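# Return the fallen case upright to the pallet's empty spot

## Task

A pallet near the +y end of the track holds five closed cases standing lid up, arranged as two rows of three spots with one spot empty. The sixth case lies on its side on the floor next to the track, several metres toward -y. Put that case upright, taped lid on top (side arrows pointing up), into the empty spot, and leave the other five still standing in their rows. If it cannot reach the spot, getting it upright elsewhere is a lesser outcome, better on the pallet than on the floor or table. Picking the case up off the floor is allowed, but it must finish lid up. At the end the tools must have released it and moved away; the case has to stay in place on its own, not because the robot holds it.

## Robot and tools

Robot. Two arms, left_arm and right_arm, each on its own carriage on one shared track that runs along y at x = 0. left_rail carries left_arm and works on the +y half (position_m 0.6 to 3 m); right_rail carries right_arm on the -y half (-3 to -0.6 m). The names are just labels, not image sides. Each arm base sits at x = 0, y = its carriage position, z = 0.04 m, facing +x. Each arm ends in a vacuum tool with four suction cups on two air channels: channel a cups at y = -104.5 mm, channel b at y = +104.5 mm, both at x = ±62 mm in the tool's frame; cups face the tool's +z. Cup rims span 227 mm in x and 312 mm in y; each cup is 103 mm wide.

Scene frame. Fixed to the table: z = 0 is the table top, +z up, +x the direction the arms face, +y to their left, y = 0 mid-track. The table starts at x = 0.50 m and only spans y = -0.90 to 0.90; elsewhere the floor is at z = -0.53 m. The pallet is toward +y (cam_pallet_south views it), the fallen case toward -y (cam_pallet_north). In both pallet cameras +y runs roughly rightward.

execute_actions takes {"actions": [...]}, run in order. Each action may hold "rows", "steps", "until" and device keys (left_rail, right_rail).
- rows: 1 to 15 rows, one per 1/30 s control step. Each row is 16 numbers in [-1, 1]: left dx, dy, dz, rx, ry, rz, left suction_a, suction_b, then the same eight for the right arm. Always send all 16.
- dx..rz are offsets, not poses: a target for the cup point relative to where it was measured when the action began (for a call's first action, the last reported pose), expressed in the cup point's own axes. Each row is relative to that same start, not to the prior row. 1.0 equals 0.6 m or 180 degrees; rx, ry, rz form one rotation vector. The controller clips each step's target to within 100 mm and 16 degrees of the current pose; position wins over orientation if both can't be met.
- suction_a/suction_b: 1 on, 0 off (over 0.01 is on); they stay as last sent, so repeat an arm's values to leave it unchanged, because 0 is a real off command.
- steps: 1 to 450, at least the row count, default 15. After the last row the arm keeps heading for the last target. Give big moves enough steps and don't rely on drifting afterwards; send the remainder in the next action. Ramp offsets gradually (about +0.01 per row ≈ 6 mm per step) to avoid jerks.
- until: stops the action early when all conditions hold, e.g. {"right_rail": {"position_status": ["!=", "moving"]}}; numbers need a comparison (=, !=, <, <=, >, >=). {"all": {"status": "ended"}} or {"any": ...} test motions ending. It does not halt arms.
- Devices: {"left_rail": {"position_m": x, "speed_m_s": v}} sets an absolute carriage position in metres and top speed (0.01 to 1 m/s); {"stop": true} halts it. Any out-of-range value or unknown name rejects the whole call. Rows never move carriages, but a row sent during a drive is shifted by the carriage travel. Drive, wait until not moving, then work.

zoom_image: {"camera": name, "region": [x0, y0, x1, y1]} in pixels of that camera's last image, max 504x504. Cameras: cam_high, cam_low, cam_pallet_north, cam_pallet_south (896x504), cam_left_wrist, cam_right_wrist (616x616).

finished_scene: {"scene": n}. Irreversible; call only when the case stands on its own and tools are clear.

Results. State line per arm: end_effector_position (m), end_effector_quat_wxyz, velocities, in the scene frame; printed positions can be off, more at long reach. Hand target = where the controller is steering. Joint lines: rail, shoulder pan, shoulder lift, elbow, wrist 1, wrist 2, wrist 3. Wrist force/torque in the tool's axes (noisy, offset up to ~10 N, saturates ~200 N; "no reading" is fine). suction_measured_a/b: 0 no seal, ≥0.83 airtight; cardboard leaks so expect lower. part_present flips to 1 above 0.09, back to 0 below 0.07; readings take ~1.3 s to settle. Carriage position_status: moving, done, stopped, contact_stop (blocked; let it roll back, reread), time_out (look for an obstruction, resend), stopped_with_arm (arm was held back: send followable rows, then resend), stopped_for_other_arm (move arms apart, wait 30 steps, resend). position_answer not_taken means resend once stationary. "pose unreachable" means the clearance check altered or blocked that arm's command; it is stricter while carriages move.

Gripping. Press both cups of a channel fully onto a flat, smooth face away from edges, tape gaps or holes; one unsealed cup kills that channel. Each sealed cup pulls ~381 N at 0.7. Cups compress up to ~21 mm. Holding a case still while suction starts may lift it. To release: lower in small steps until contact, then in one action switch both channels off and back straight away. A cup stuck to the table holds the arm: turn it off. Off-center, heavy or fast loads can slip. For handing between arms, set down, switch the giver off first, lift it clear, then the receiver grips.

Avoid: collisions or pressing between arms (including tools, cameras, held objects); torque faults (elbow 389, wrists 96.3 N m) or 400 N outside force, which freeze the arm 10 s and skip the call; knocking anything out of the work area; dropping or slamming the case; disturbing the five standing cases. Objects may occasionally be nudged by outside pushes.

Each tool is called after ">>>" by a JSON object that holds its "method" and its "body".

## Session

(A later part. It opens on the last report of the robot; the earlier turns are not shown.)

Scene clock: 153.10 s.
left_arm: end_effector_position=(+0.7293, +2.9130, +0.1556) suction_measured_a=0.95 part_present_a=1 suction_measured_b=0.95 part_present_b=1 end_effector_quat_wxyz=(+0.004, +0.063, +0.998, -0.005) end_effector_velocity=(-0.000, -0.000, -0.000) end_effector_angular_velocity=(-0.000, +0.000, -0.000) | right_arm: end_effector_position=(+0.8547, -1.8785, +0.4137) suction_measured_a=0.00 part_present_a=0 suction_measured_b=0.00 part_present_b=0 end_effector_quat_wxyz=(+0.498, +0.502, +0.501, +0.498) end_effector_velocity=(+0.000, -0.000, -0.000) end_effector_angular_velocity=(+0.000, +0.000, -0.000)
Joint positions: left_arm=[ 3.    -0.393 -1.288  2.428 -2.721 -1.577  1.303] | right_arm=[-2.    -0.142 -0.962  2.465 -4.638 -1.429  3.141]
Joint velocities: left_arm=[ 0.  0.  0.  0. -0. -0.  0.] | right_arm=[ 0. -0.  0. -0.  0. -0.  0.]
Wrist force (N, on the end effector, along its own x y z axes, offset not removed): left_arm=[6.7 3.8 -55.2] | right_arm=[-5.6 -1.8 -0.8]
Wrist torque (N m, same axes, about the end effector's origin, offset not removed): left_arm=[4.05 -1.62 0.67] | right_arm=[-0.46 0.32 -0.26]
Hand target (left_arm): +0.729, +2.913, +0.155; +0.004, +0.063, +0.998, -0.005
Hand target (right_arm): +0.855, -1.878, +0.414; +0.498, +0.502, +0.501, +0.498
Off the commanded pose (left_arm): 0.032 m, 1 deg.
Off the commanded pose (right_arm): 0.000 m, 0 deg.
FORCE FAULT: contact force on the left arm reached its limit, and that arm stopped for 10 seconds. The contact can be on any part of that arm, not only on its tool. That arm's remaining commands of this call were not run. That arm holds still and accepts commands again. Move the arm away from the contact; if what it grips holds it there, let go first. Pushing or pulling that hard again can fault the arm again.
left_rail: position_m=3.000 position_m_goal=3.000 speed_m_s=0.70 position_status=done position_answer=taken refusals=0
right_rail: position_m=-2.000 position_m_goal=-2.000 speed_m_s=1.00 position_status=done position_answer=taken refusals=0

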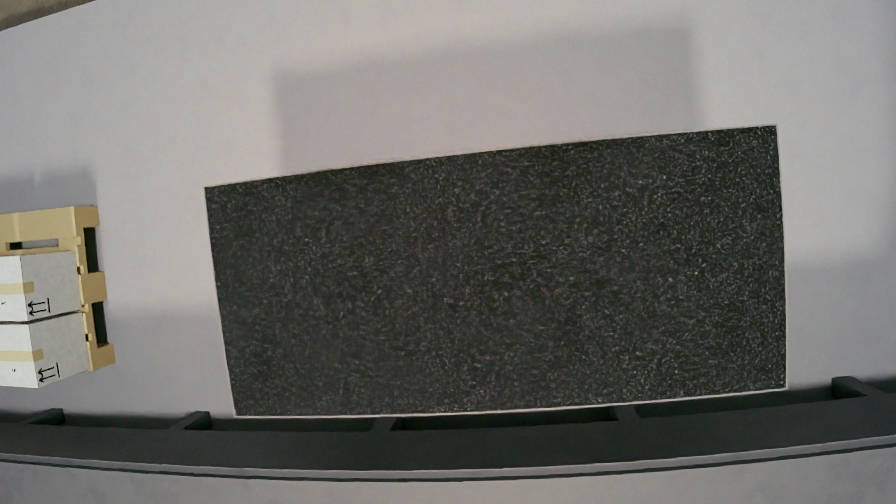

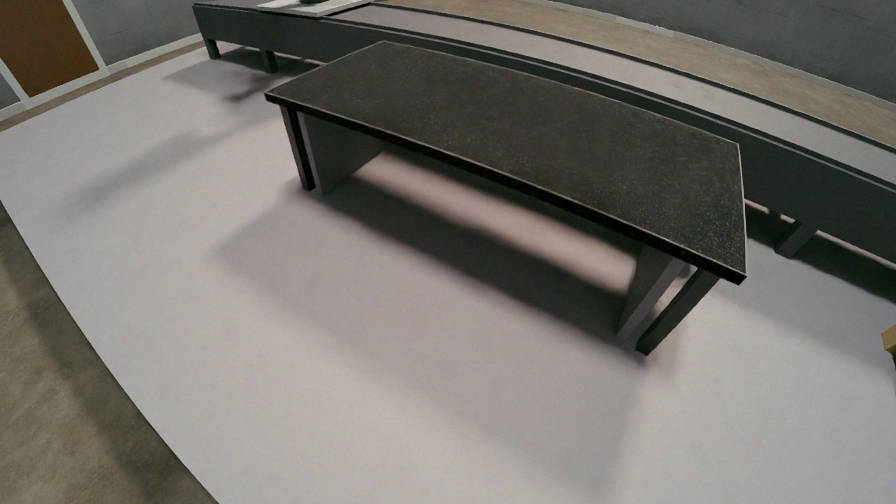

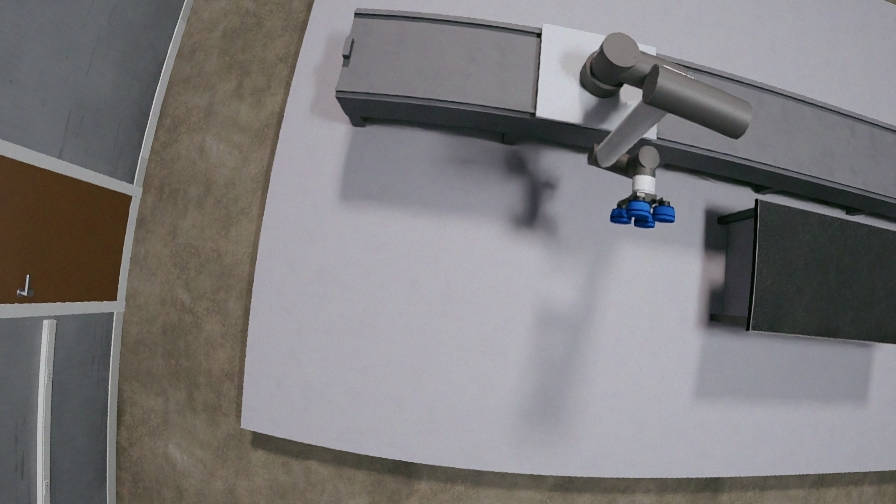

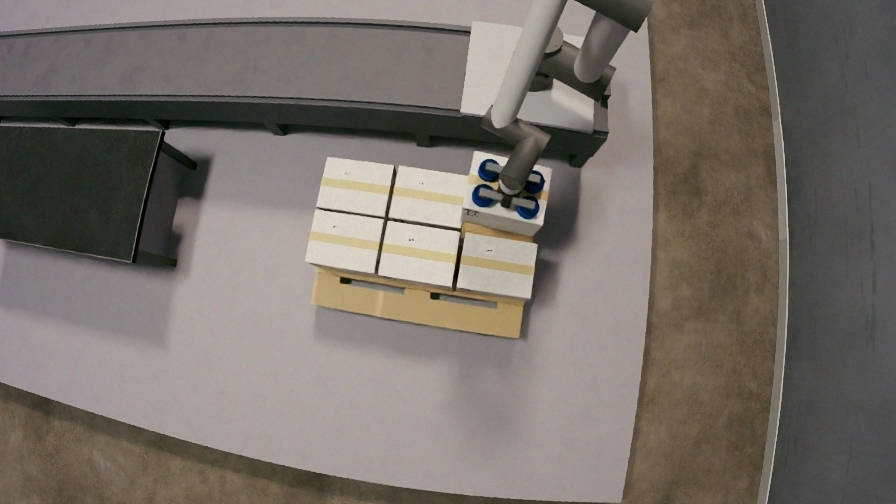

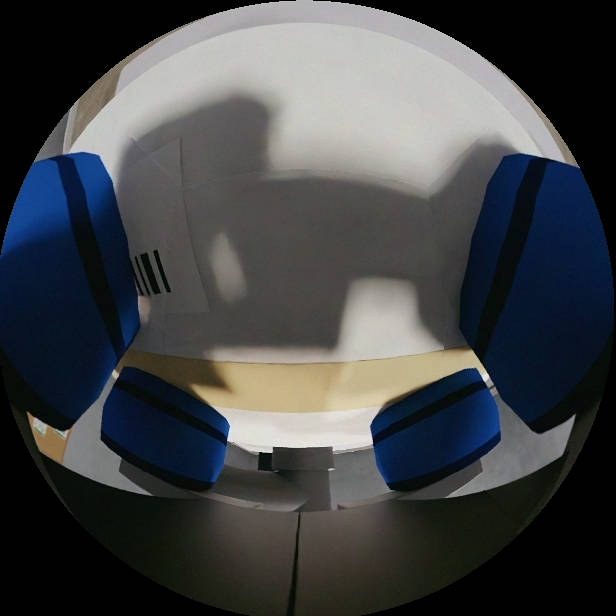

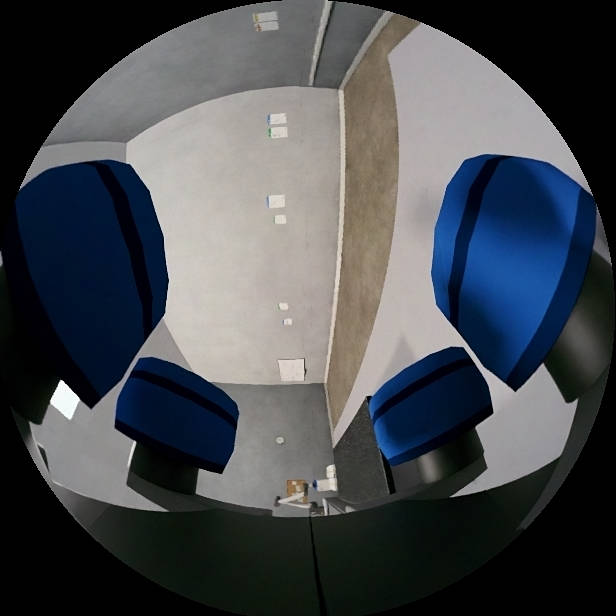

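>>> {"method": "execute_actions", "body": {"actions": [{"rows":[[0,0,-0.03,0,0,0,1,1,0,0,0,0,0,0,0,0],[0,0.03,-0.04,0,0,0,1,1,0,0,0,0,0,0,0,0],[0.01,0.07,-0.04,0,0,0,1,1,0,0,0,0,0,0,0,0]],"steps":30},{"rows":[[0,0,0.02,0,0,0,1,1,0,0,0,0,0,0,0,0],[0,0,0.04,0,0,0,1,1,0,0,0,0,0,0,0,0],[0,0,0.06,0,0,0,1,1,0,0,0,0,0,0,0,0],[0,0,0.075,0,0,0,1,1,0,0,0,0,0,0,0,0]],"steps":30}]}}

>>> {"method": "zoom_image", "body": {"camera": "cam_pallet_south", "region": [300,100,620,340]}}

Scene clock: 164.23 s.
left_arm: end_effector_position=(+0.7289, +2.9552, +0.1342) suction_measured_a=0.95 part_present_a=1 suction_measured_b=0.95 part_present_b=1 end_effector_quat_wxyz=(+0.004, +0.063, +0.998, -0.005) end_effector_velocity=(+0.000, -0.000, -0.000) end_effector_angular_velocity=(+0.000, +0.000, -0.000) | right_arm: end_effector_position=(+0.8547, -1.8785, +0.4137) suction_measured_a=0.00 part_present_a=0 suction_measured_b=0.00 part_present_b=0 end_effector_quat_wxyz=(+0.498, +0.502, +0.501, +0.498) end_effector_velocity=(-0.000, +0.000, +0.000) end_effector_angular_velocity=(-0.000, -0.000, +0.000)
Joint positions: left_arm=[ 3.    -0.337 -1.257  2.442 -2.766 -1.578  1.359] | right_arm=[-2.    -0.142 -0.962  2.465 -4.638 -1.429  3.141]
Joint velocities: left_arm=[ 0. -0.  0.  0. -0. -0. -0.] | right_arm=[ 0. -0. -0.  0. -0.  0. -0.]
Wrist force (N, on the end effector, along its own x y z axes, offset not removed): left_arm=[5.3 0.6 -36.8] | right_arm=[-4.2 -8.3 -2.1]
Wrist torque (N m, same axes, about the end effector's origin, offset not removed): left_arm=[1.22 -2.38 -0.12] | right_arm=[-1.19 0.40 -0.11]
Hand target (left_arm): +0.729, +2.955, +0.134; +0.004, +0.063, +0.998, -0.005
Hand target (right_arm): +0.855, -1.878, +0.414; +0.498, +0.502, +0.501, +0.498
Off the commanded pose (left_arm): 0.000 m, 0 deg.
Off the commanded pose (right_arm): 0.000 m, 0 deg.
left_rail: position_m=3.000 position_m_goal=3.000 speed_m_s=0.70 position_status=done position_answer=taken refusals=0
right_rail: position_m=-2.000 position_m_goal=-2.000 speed_m_s=1.00 position_status=done position_answer=taken refusals=0

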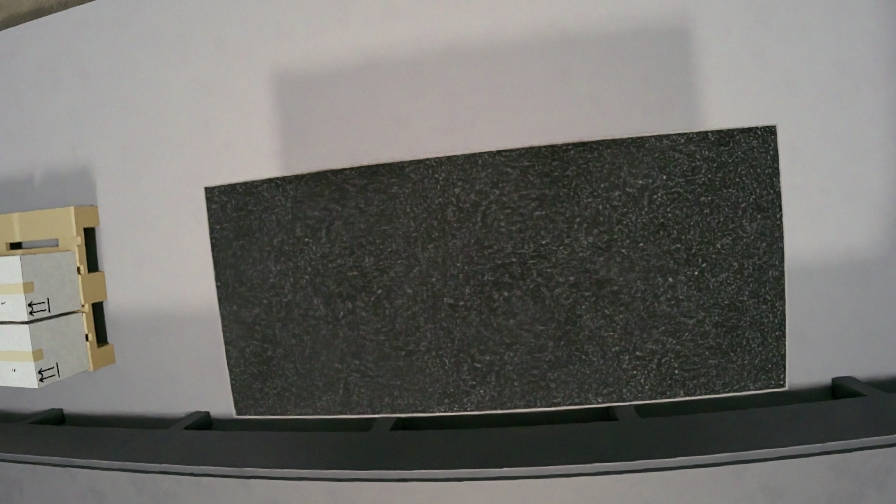

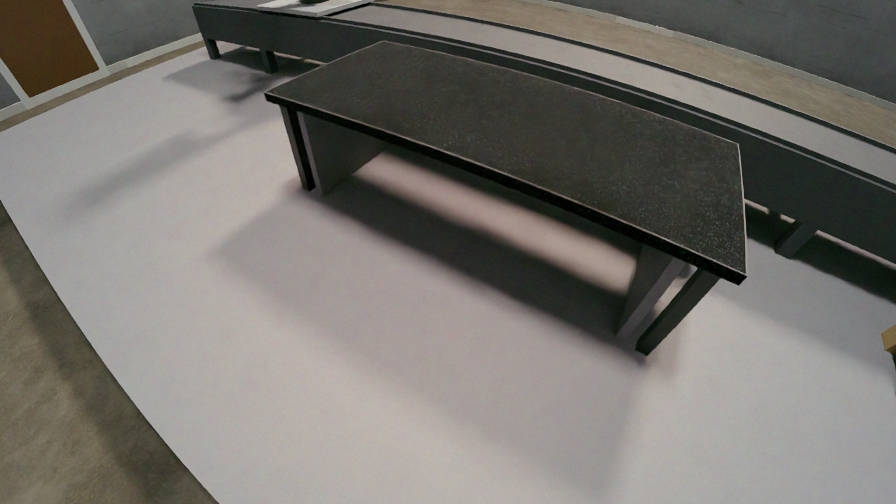

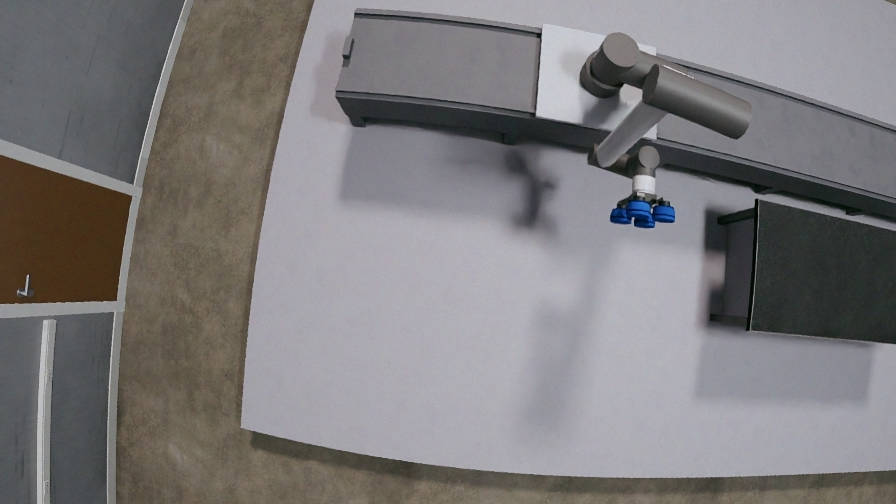

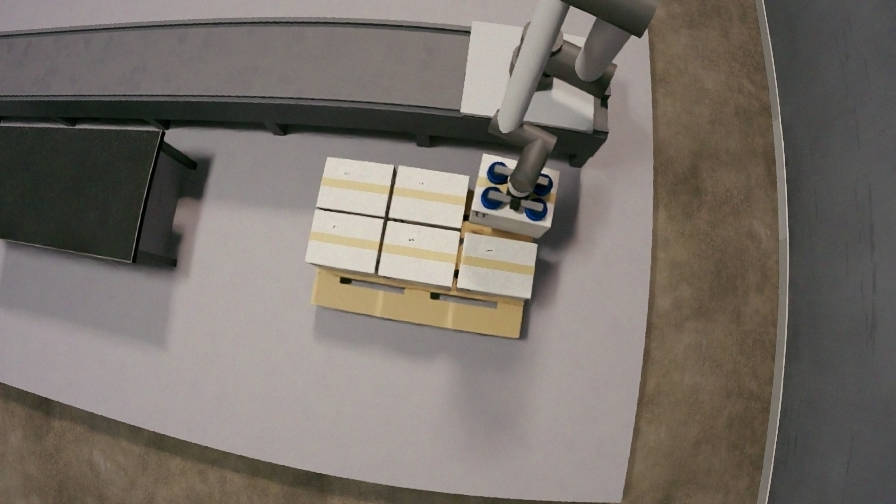

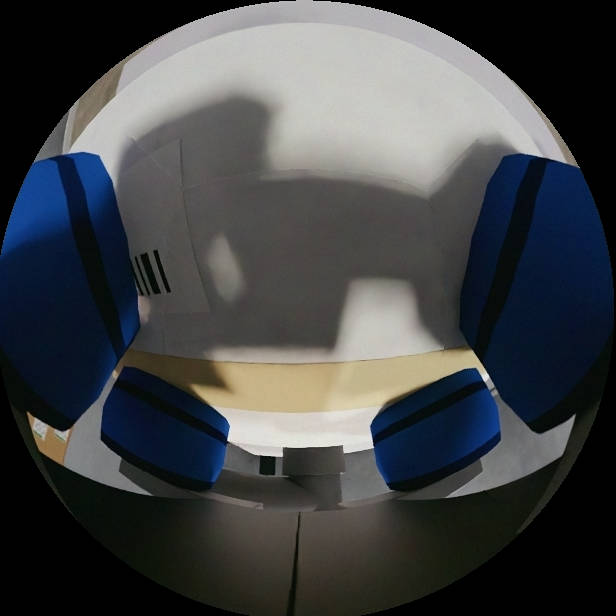

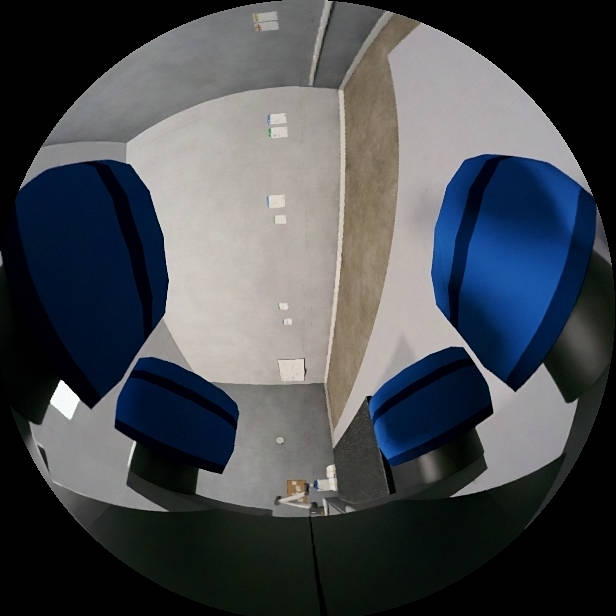

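Region (300, 100, 620, 340) of cam_pallet_south's 896x504 image, scaled by 1.575, with more detail than that image has; it fills the top 378 rows of this view, and the rest is white.

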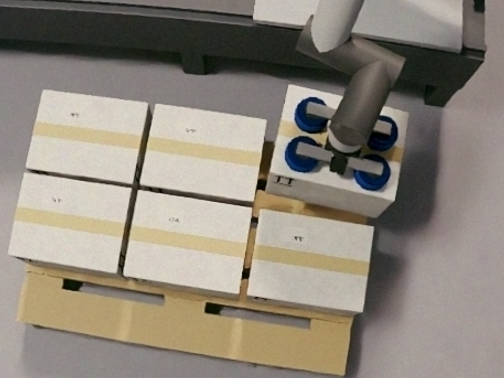

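Clear now. Descend, then nudge toward -y.

>>> {"method": "execute_actions", "body": {"actions": [{"rows":[[0,0,0.03,0,0,0,1,1,0,0,0,0,0,0,0,0],[0,0,0.06,0,0,0,1,1,0,0,0,0,0,0,0,0],[0,0,0.09,0,0,0,1,1,0,0,0,0,0,0,0,0],[0,0,0.12,0,0,0,1,1,0,0,0,0,0,0,0,0],[0,0,0.15,0,0,0,1,1,0,0,0,0,0,0,0,0],[0,0,0.18,0,0,0,1,1,0,0,0,0,0,0,0,0],[0,0,0.21,0,0,0,1,1,0,0,0,0,0,0,0,0],[0,0,0.24,0,0,0,1,1,0,0,0,0,0,0,0,0],[0,0,0.27,0,0,0,1,1,0,0,0,0,0,0,0,0],[0,0,0.30,0,0,0,1,1,0,0,0,0,0,0,0,0],[0,0,0.33,0,0,0,1,1,0,0,0,0,0,0,0,0],[0,0,0.35,0,0,0,1,1,0,0,0,0,0,0,0,0]],"steps":60},{"rows":[[0,-0.015,0,0,0,0,1,1,0,0,0,0,0,0,0,0],[0,-0.03,0,0,0,0,1,1,0,0,0,0,0,0,0,0]],"steps":25}]}}

>>> {"method": "zoom_image", "body": {"camera": "cam_pallet_south", "region": [300,100,620,340]}}

Scene clock: 174.53 s.
left_arm: end_effector_position=(+0.7281, +2.9355, -0.0758) suction_measured_a=0.95 part_present_a=1 suction_measured_b=0.95 part_present_b=1 end_effector_quat_wxyz=(+0.004, +0.063, +0.998, -0.005) end_effector_velocity=(+0.000, -0.000, +0.000) end_effector_angular_velocity=(-0.000, -0.000, -0.000) | right_arm: end_effector_position=(+0.8547, -1.8785, +0.4137) suction_measured_a=0.00 part_present_a=0 suction_measured_b=0.00 part_present_b=0 end_effector_quat_wxyz=(+0.498, +0.502, +0.501, +0.498) end_effector_velocity=(+0.000, +0.000, -0.000) end_effector_angular_velocity=(+0.000, +0.000, -0.000)
Joint positions: left_arm=[ 3.    -0.364 -0.878  2.462 -3.165 -1.577  1.332] | right_arm=[-2.    -0.142 -0.962  2.465 -4.638 -1.429  3.141]
Joint velocities: left_arm=[ 0. -0. -0.  0. -0.  0. -0.] | right_arm=[ 0.  0.  0. -0.  0. -0.  0.]
Wrist force (N, on the end effector, along its own x y z axes, offset not removed): left_arm=[4.7 -0.8 -40.0] | right_arm=[-0.2 -5.0 3.9]
Wrist torque (N m, same axes, about the end effector's origin, offset not removed): left_arm=[1.00 -2.33 -0.10] | right_arm=[-0.56 -0.30 -0.15]
Hand target (left_arm): +0.728, +2.935, -0.076; +0.004, +0.063, +0.998, -0.005
Hand target (right_arm): +0.855, -1.878, +0.414; +0.498, +0.502, +0.501, +0.498
Off the commanded pose (left_arm): 0.000 m, 0 deg.
Off the commanded pose (right_arm): 0.000 m, 0 deg.
left_rail: position_m=3.000 position_m_goal=3.000 speed_m_s=0.70 position_status=done position_answer=taken refusals=0
right_rail: position_m=-2.000 position_m_goal=-2.000 speed_m_s=1.00 position_status=done position_answer=taken refusals=0

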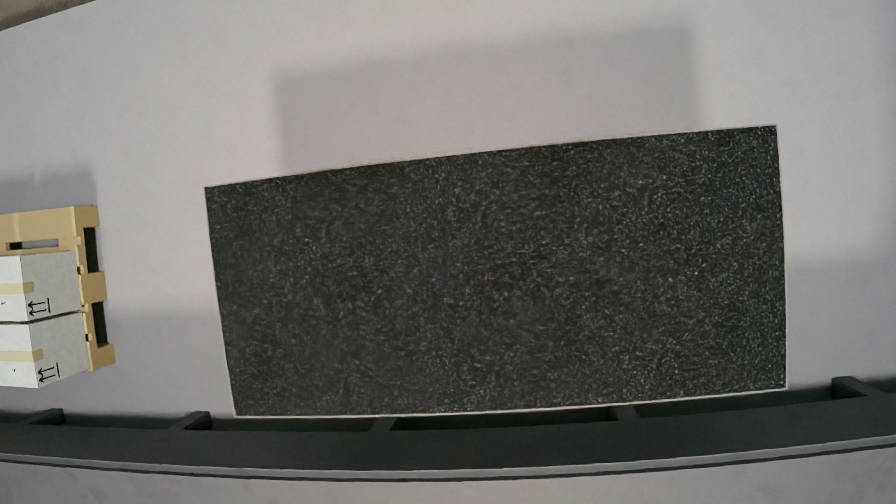

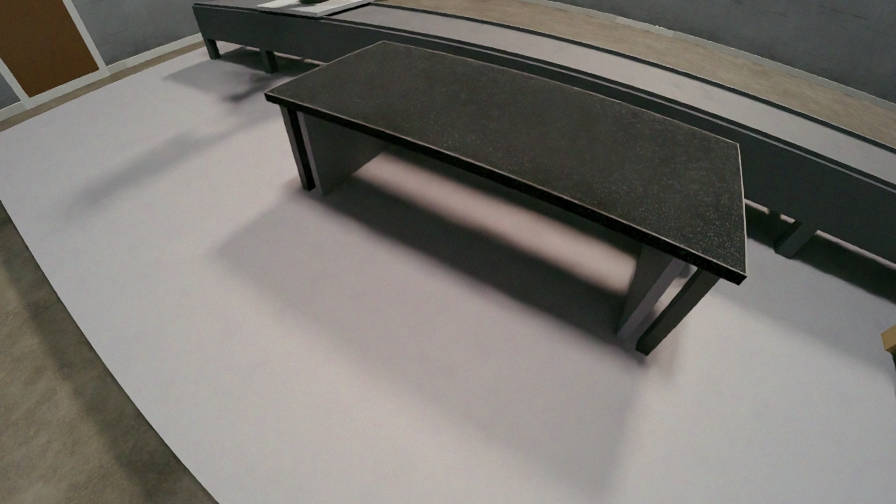

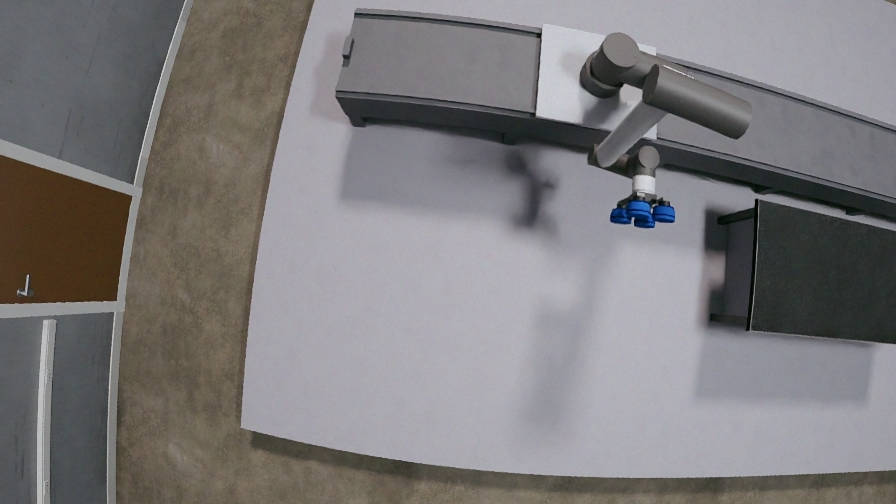

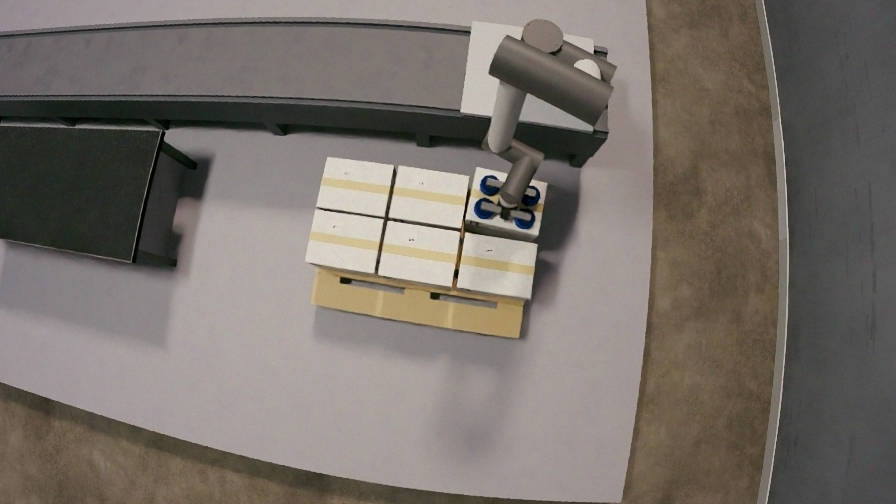

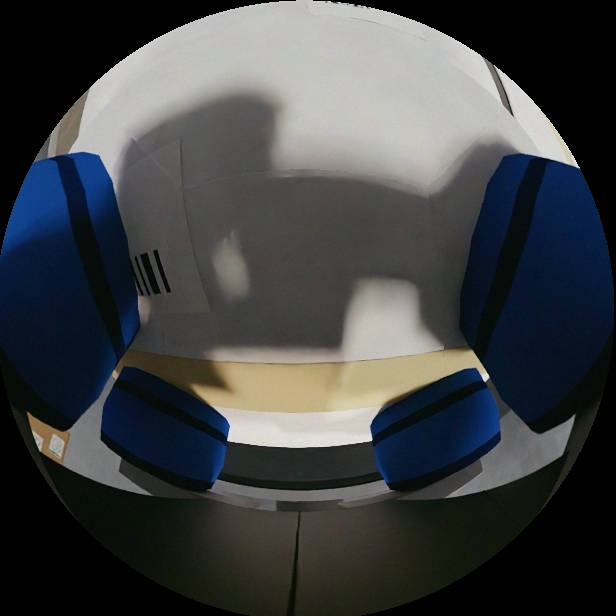

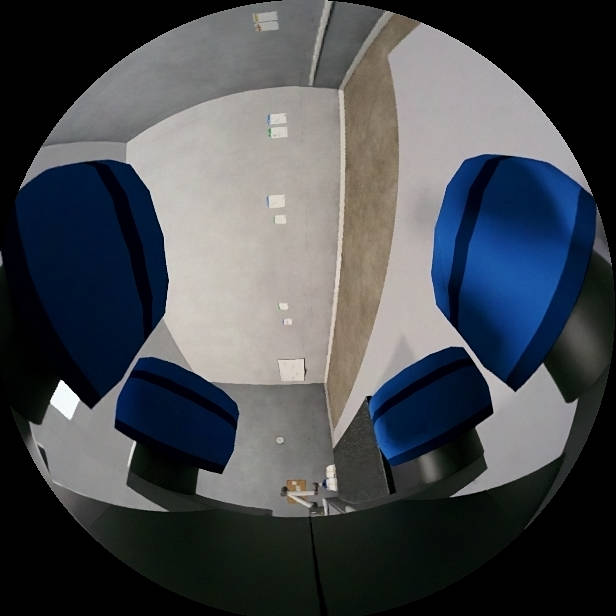

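Region (300, 100, 620, 340) of cam_pallet_south's 896x504 image, scaled by 1.575, with more detail than that image has; it fills the top 378 rows of this view, and the rest is white.

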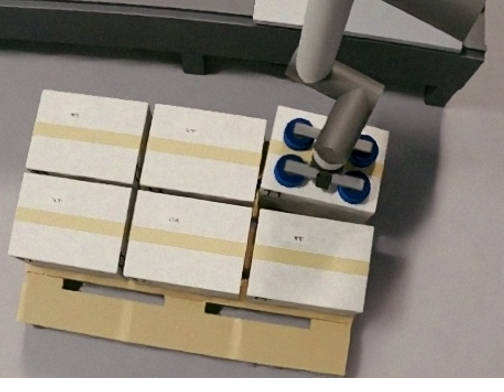

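Good. Lower to seat.

>>> {"method": "execute_actions", "body": {"actions": [{"rows":[[0.015,0,0.02,0,0,0,1,1,0,0,0,0,0,0,0,0],[0.02,0,0.04,0,0,0,1,1,0,0,0,0,0,0,0,0],[0.02,0,0.055,0,0,0,1,1,0,0,0,0,0,0,0,0]],"steps":25}]}}

Scene clock: 178.07 s.
left_arm: end_effector_position=(+0.7165, +2.9368, -0.1088) suction_measured_a=0.95 part_present_a=1 suction_measured_b=0.95 part_present_b=1 end_effector_quat_wxyz=(+0.004, +0.063, +0.998, -0.005) end_effector_velocity=(-0.000, +0.000, -0.001) end_effector_angular_velocity=(-0.000, -0.000, +0.000) | right_arm: end_effector_position=(+0.8547, -1.8785, +0.4137) suction_measured_a=0.00 part_present_a=0 suction_measured_b=0.00 part_present_b=0 end_effector_quat_wxyz=(+0.498, +0.502, +0.501, +0.498) end_effector_velocity=(+0.000, -0.000, -0.000) end_effector_angular_velocity=(+0.000, +0.000, -0.000)
Joint positions: left_arm=[ 3.    -0.369 -0.815  2.471 -3.237 -1.577  1.328] | right_arm=[-2.    -0.142 -0.962  2.465 -4.638 -1.429  3.141]
Joint velocities: left_arm=[ 0.    -0.     0.001  0.    -0.001 -0.    -0.   ] | right_arm=[ 0. -0.  0. -0.  0.  0.  0.]
Wrist force (N, on the end effector, along its own x y z axes, offset not removed): left_arm=[2.9 1.6 -38.9] | right_arm=[-0.8 -10.9 -0.7]
Wrist torque (N m, same axes, about the end effector's origin, offset not removed): left_arm=[1.33 -2.10 0.01] | right_arm=[-1.38 -0.34 -0.38]
Hand target (left_arm): +0.716, +2.937, -0.109; +0.004, +0.063, +0.998, -0.005
Hand target (right_arm): +0.855, -1.878, +0.414; +0.498, +0.502, +0.501, +0.498
Off the commanded pose (left_arm): 0.000 m, 0 deg.
Off the commanded pose (right_arm): 0.000 m, 0 deg.
left_rail: position_m=3.000 position_m_goal=3.000 speed_m_s=0.70 position_status=done position_answer=taken refusals=0
right_rail: position_m=-2.000 position_m_goal=-2.000 speed_m_s=1.00 position_status=done position_answer=taken refusals=0

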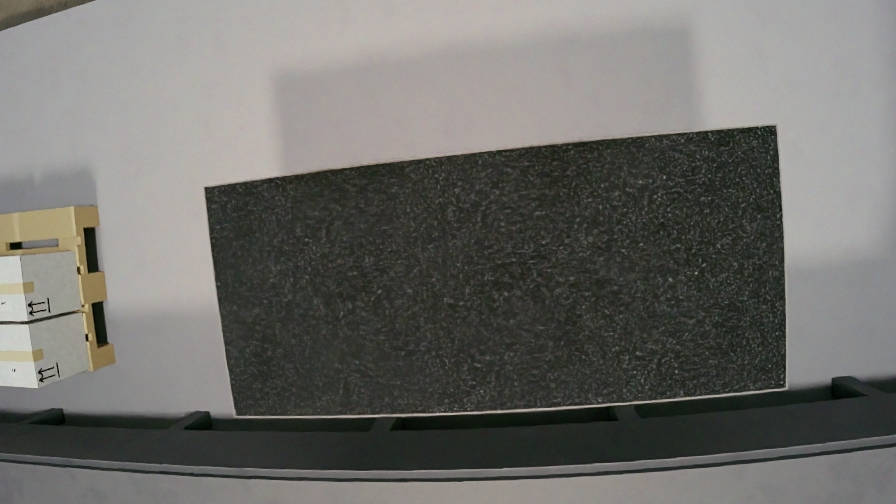

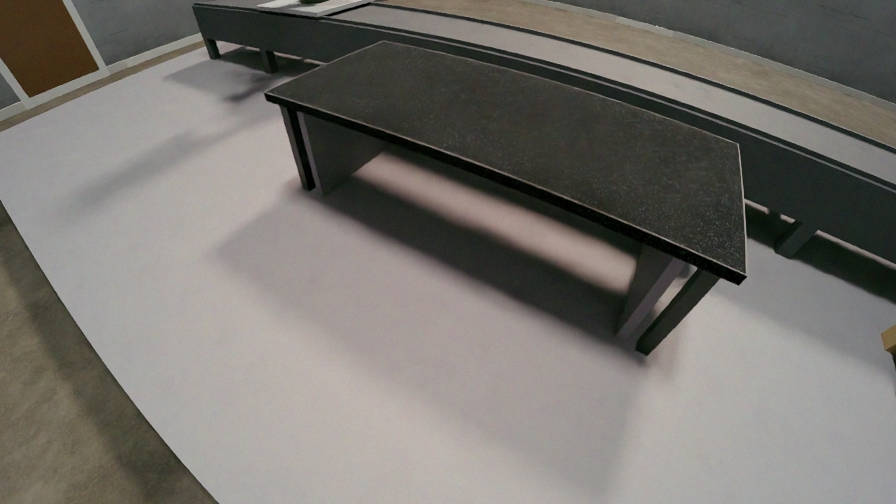

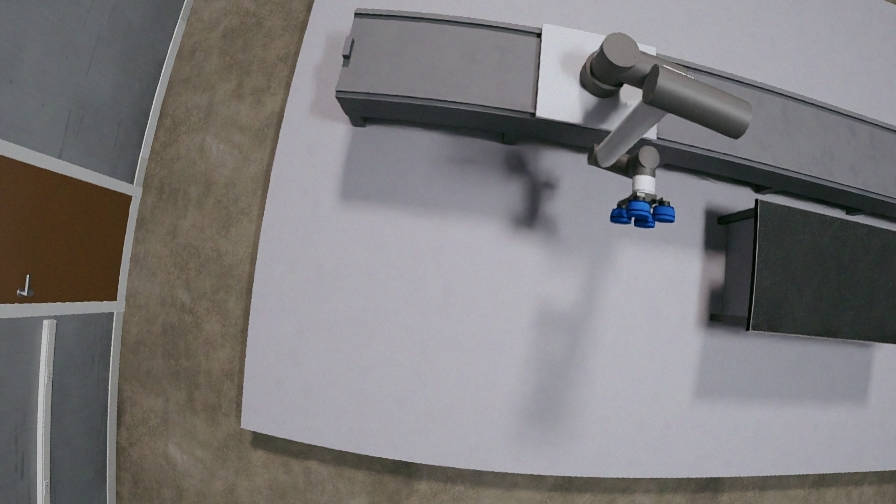

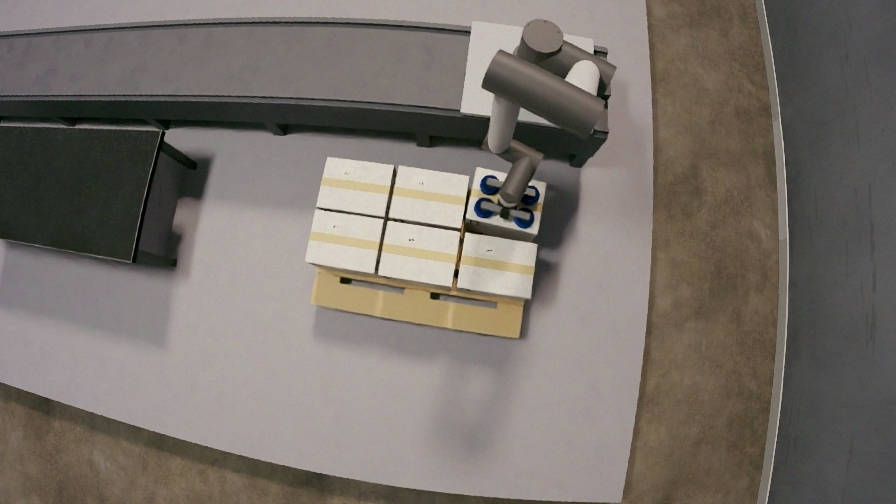

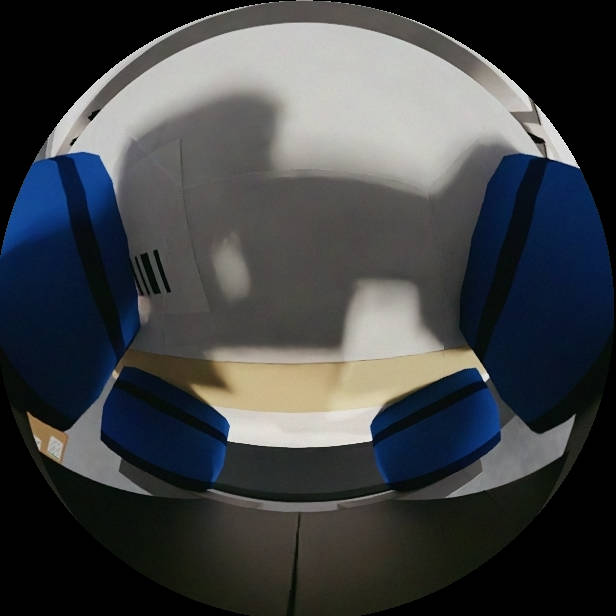

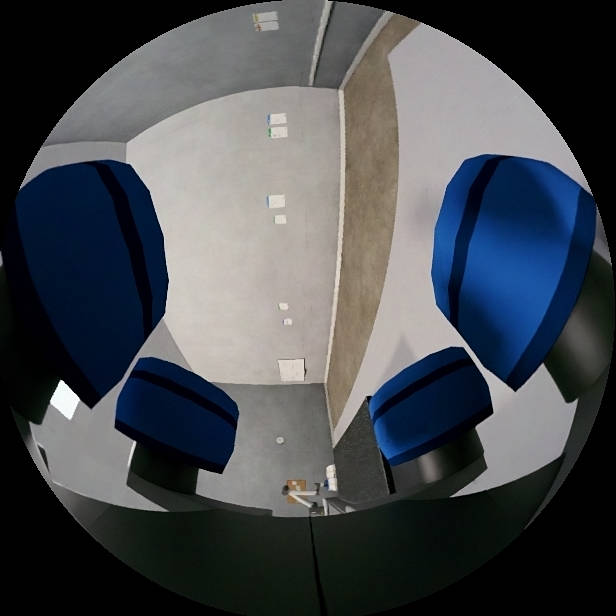

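>>> {"method": "execute_actions", "body": {"actions": [{"rows":[[-0.015,0,0.008,0,0,0,1,1,0,0,0,0,0,0,0,0],[-0.02,0,0.017,0,0,0,1,1,0,0,0,0,0,0,0,0]],"steps":20}]}}

Scene clock: 181.43 s.
left_arm: end_effector_position=(+0.7284, +2.9352, -0.1189) suction_measured_a=0.95 part_present_a=1 suction_measured_b=0.95 part_present_b=1 end_effector_quat_wxyz=(+0.004, +0.063, +0.998, -0.005) end_effector_velocity=(+0.001, -0.000, -0.001) end_effector_angular_velocity=(-0.000, -0.000, +0.000) | right_arm: end_effector_position=(+0.8547, -1.8785, +0.4137) suction_measured_a=0.00 part_present_a=0 suction_measured_b=0.00 part_present_b=0 end_effector_quat_wxyz=(+0.498, +0.502, +0.501, +0.498) end_effector_velocity=(-0.000, +0.000, +0.000) end_effector_angular_velocity=(-0.000, +0.000, -0.000)
Joint positions: left_arm=[ 3.    -0.365 -0.799  2.452 -3.234 -1.577  1.332] | right_arm=[-2.    -0.142 -0.962  2.465 -4.638 -1.429  3.141]
Joint velocities: left_arm=[ 0.     0.     0.001 -0.001  0.     0.     0.   ] | right_arm=[ 0.  0. -0.  0.  0. -0. -0.]
Wrist force (N, on the end effector, along its own x y z axes, offset not removed): left_arm=[0.6 0.5 -36.0] | right_arm=[-3.3 -8.5 2.1]
Wrist torque (N m, same axes, about the end effector's origin, offset not removed): left_arm=[1.17 -1.76 -0.05] | right_arm=[-1.01 0.10 -0.26]
Hand target (left_arm): +0.728, +2.935, -0.119; +0.004, +0.063, +0.998, -0.005
Hand target (right_arm): +0.855, -1.878, +0.414; +0.498, +0.502, +0.501, +0.498
Off the commanded pose (left_arm): 0.000 m, 0 deg.
Off the commanded pose (right_arm): 0.000 m, 0 deg.
left_rail: position_m=3.000 position_m_goal=3.000 speed_m_s=0.70 position_status=done position_answer=taken refusals=0
right_rail: position_m=-2.000 position_m_goal=-2.000 speed_m_s=1.00 position_status=done position_answer=taken refusals=0

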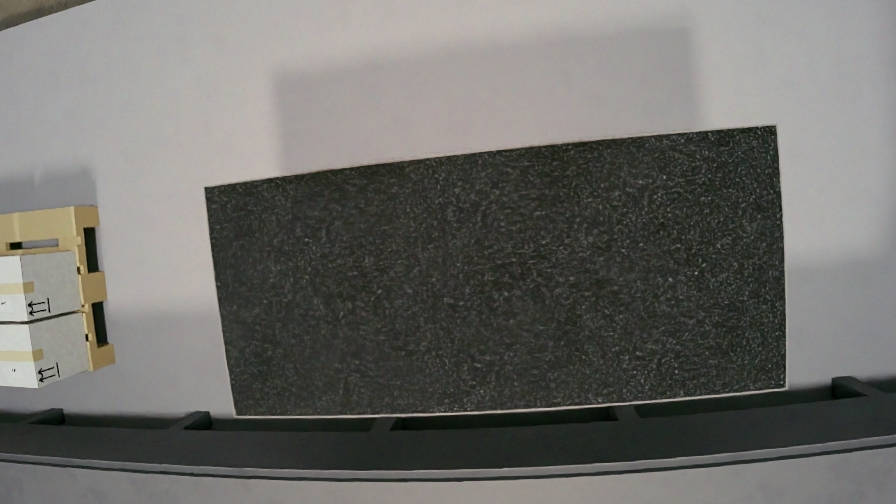

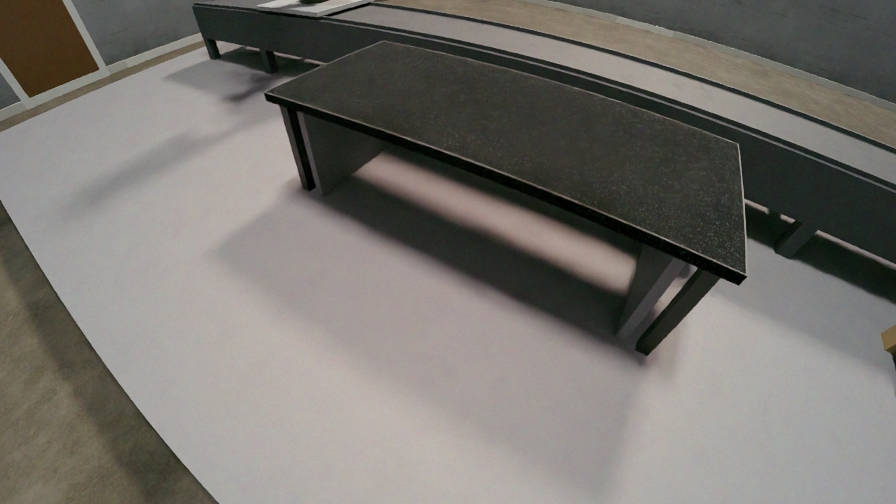

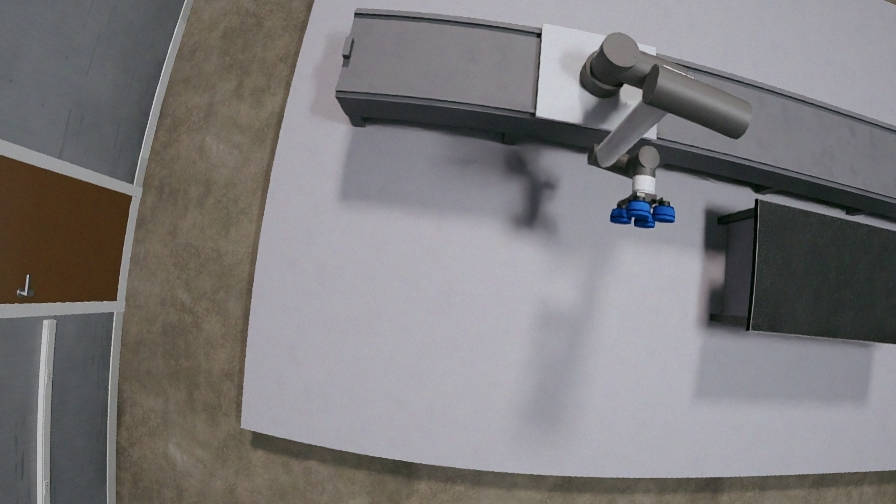

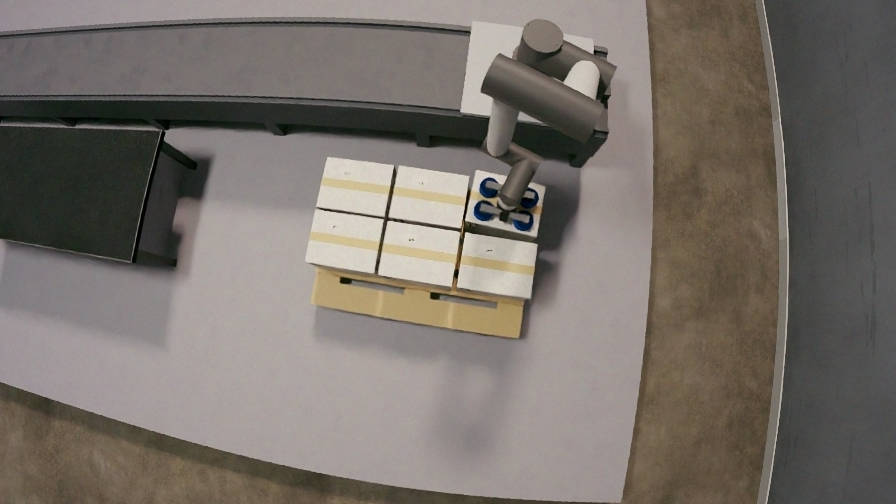

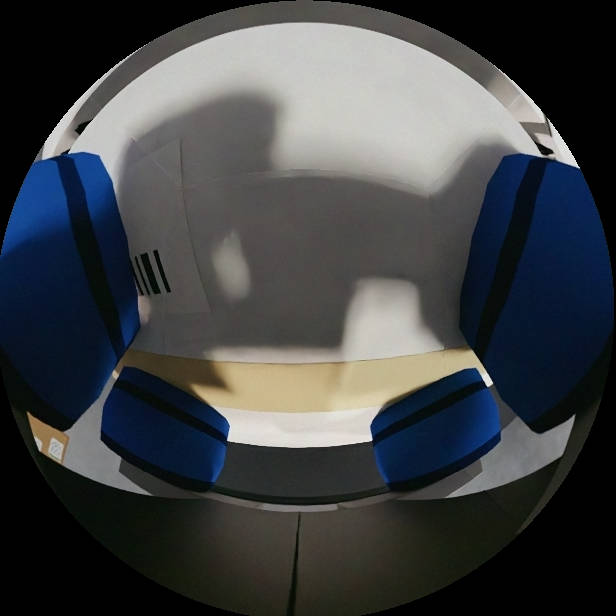

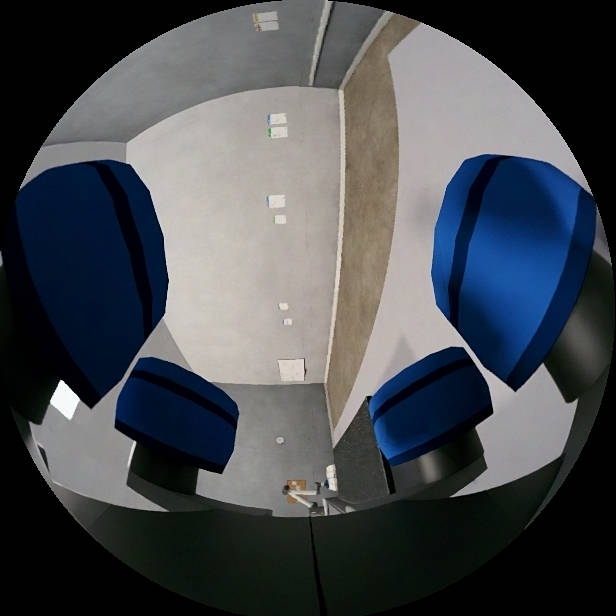

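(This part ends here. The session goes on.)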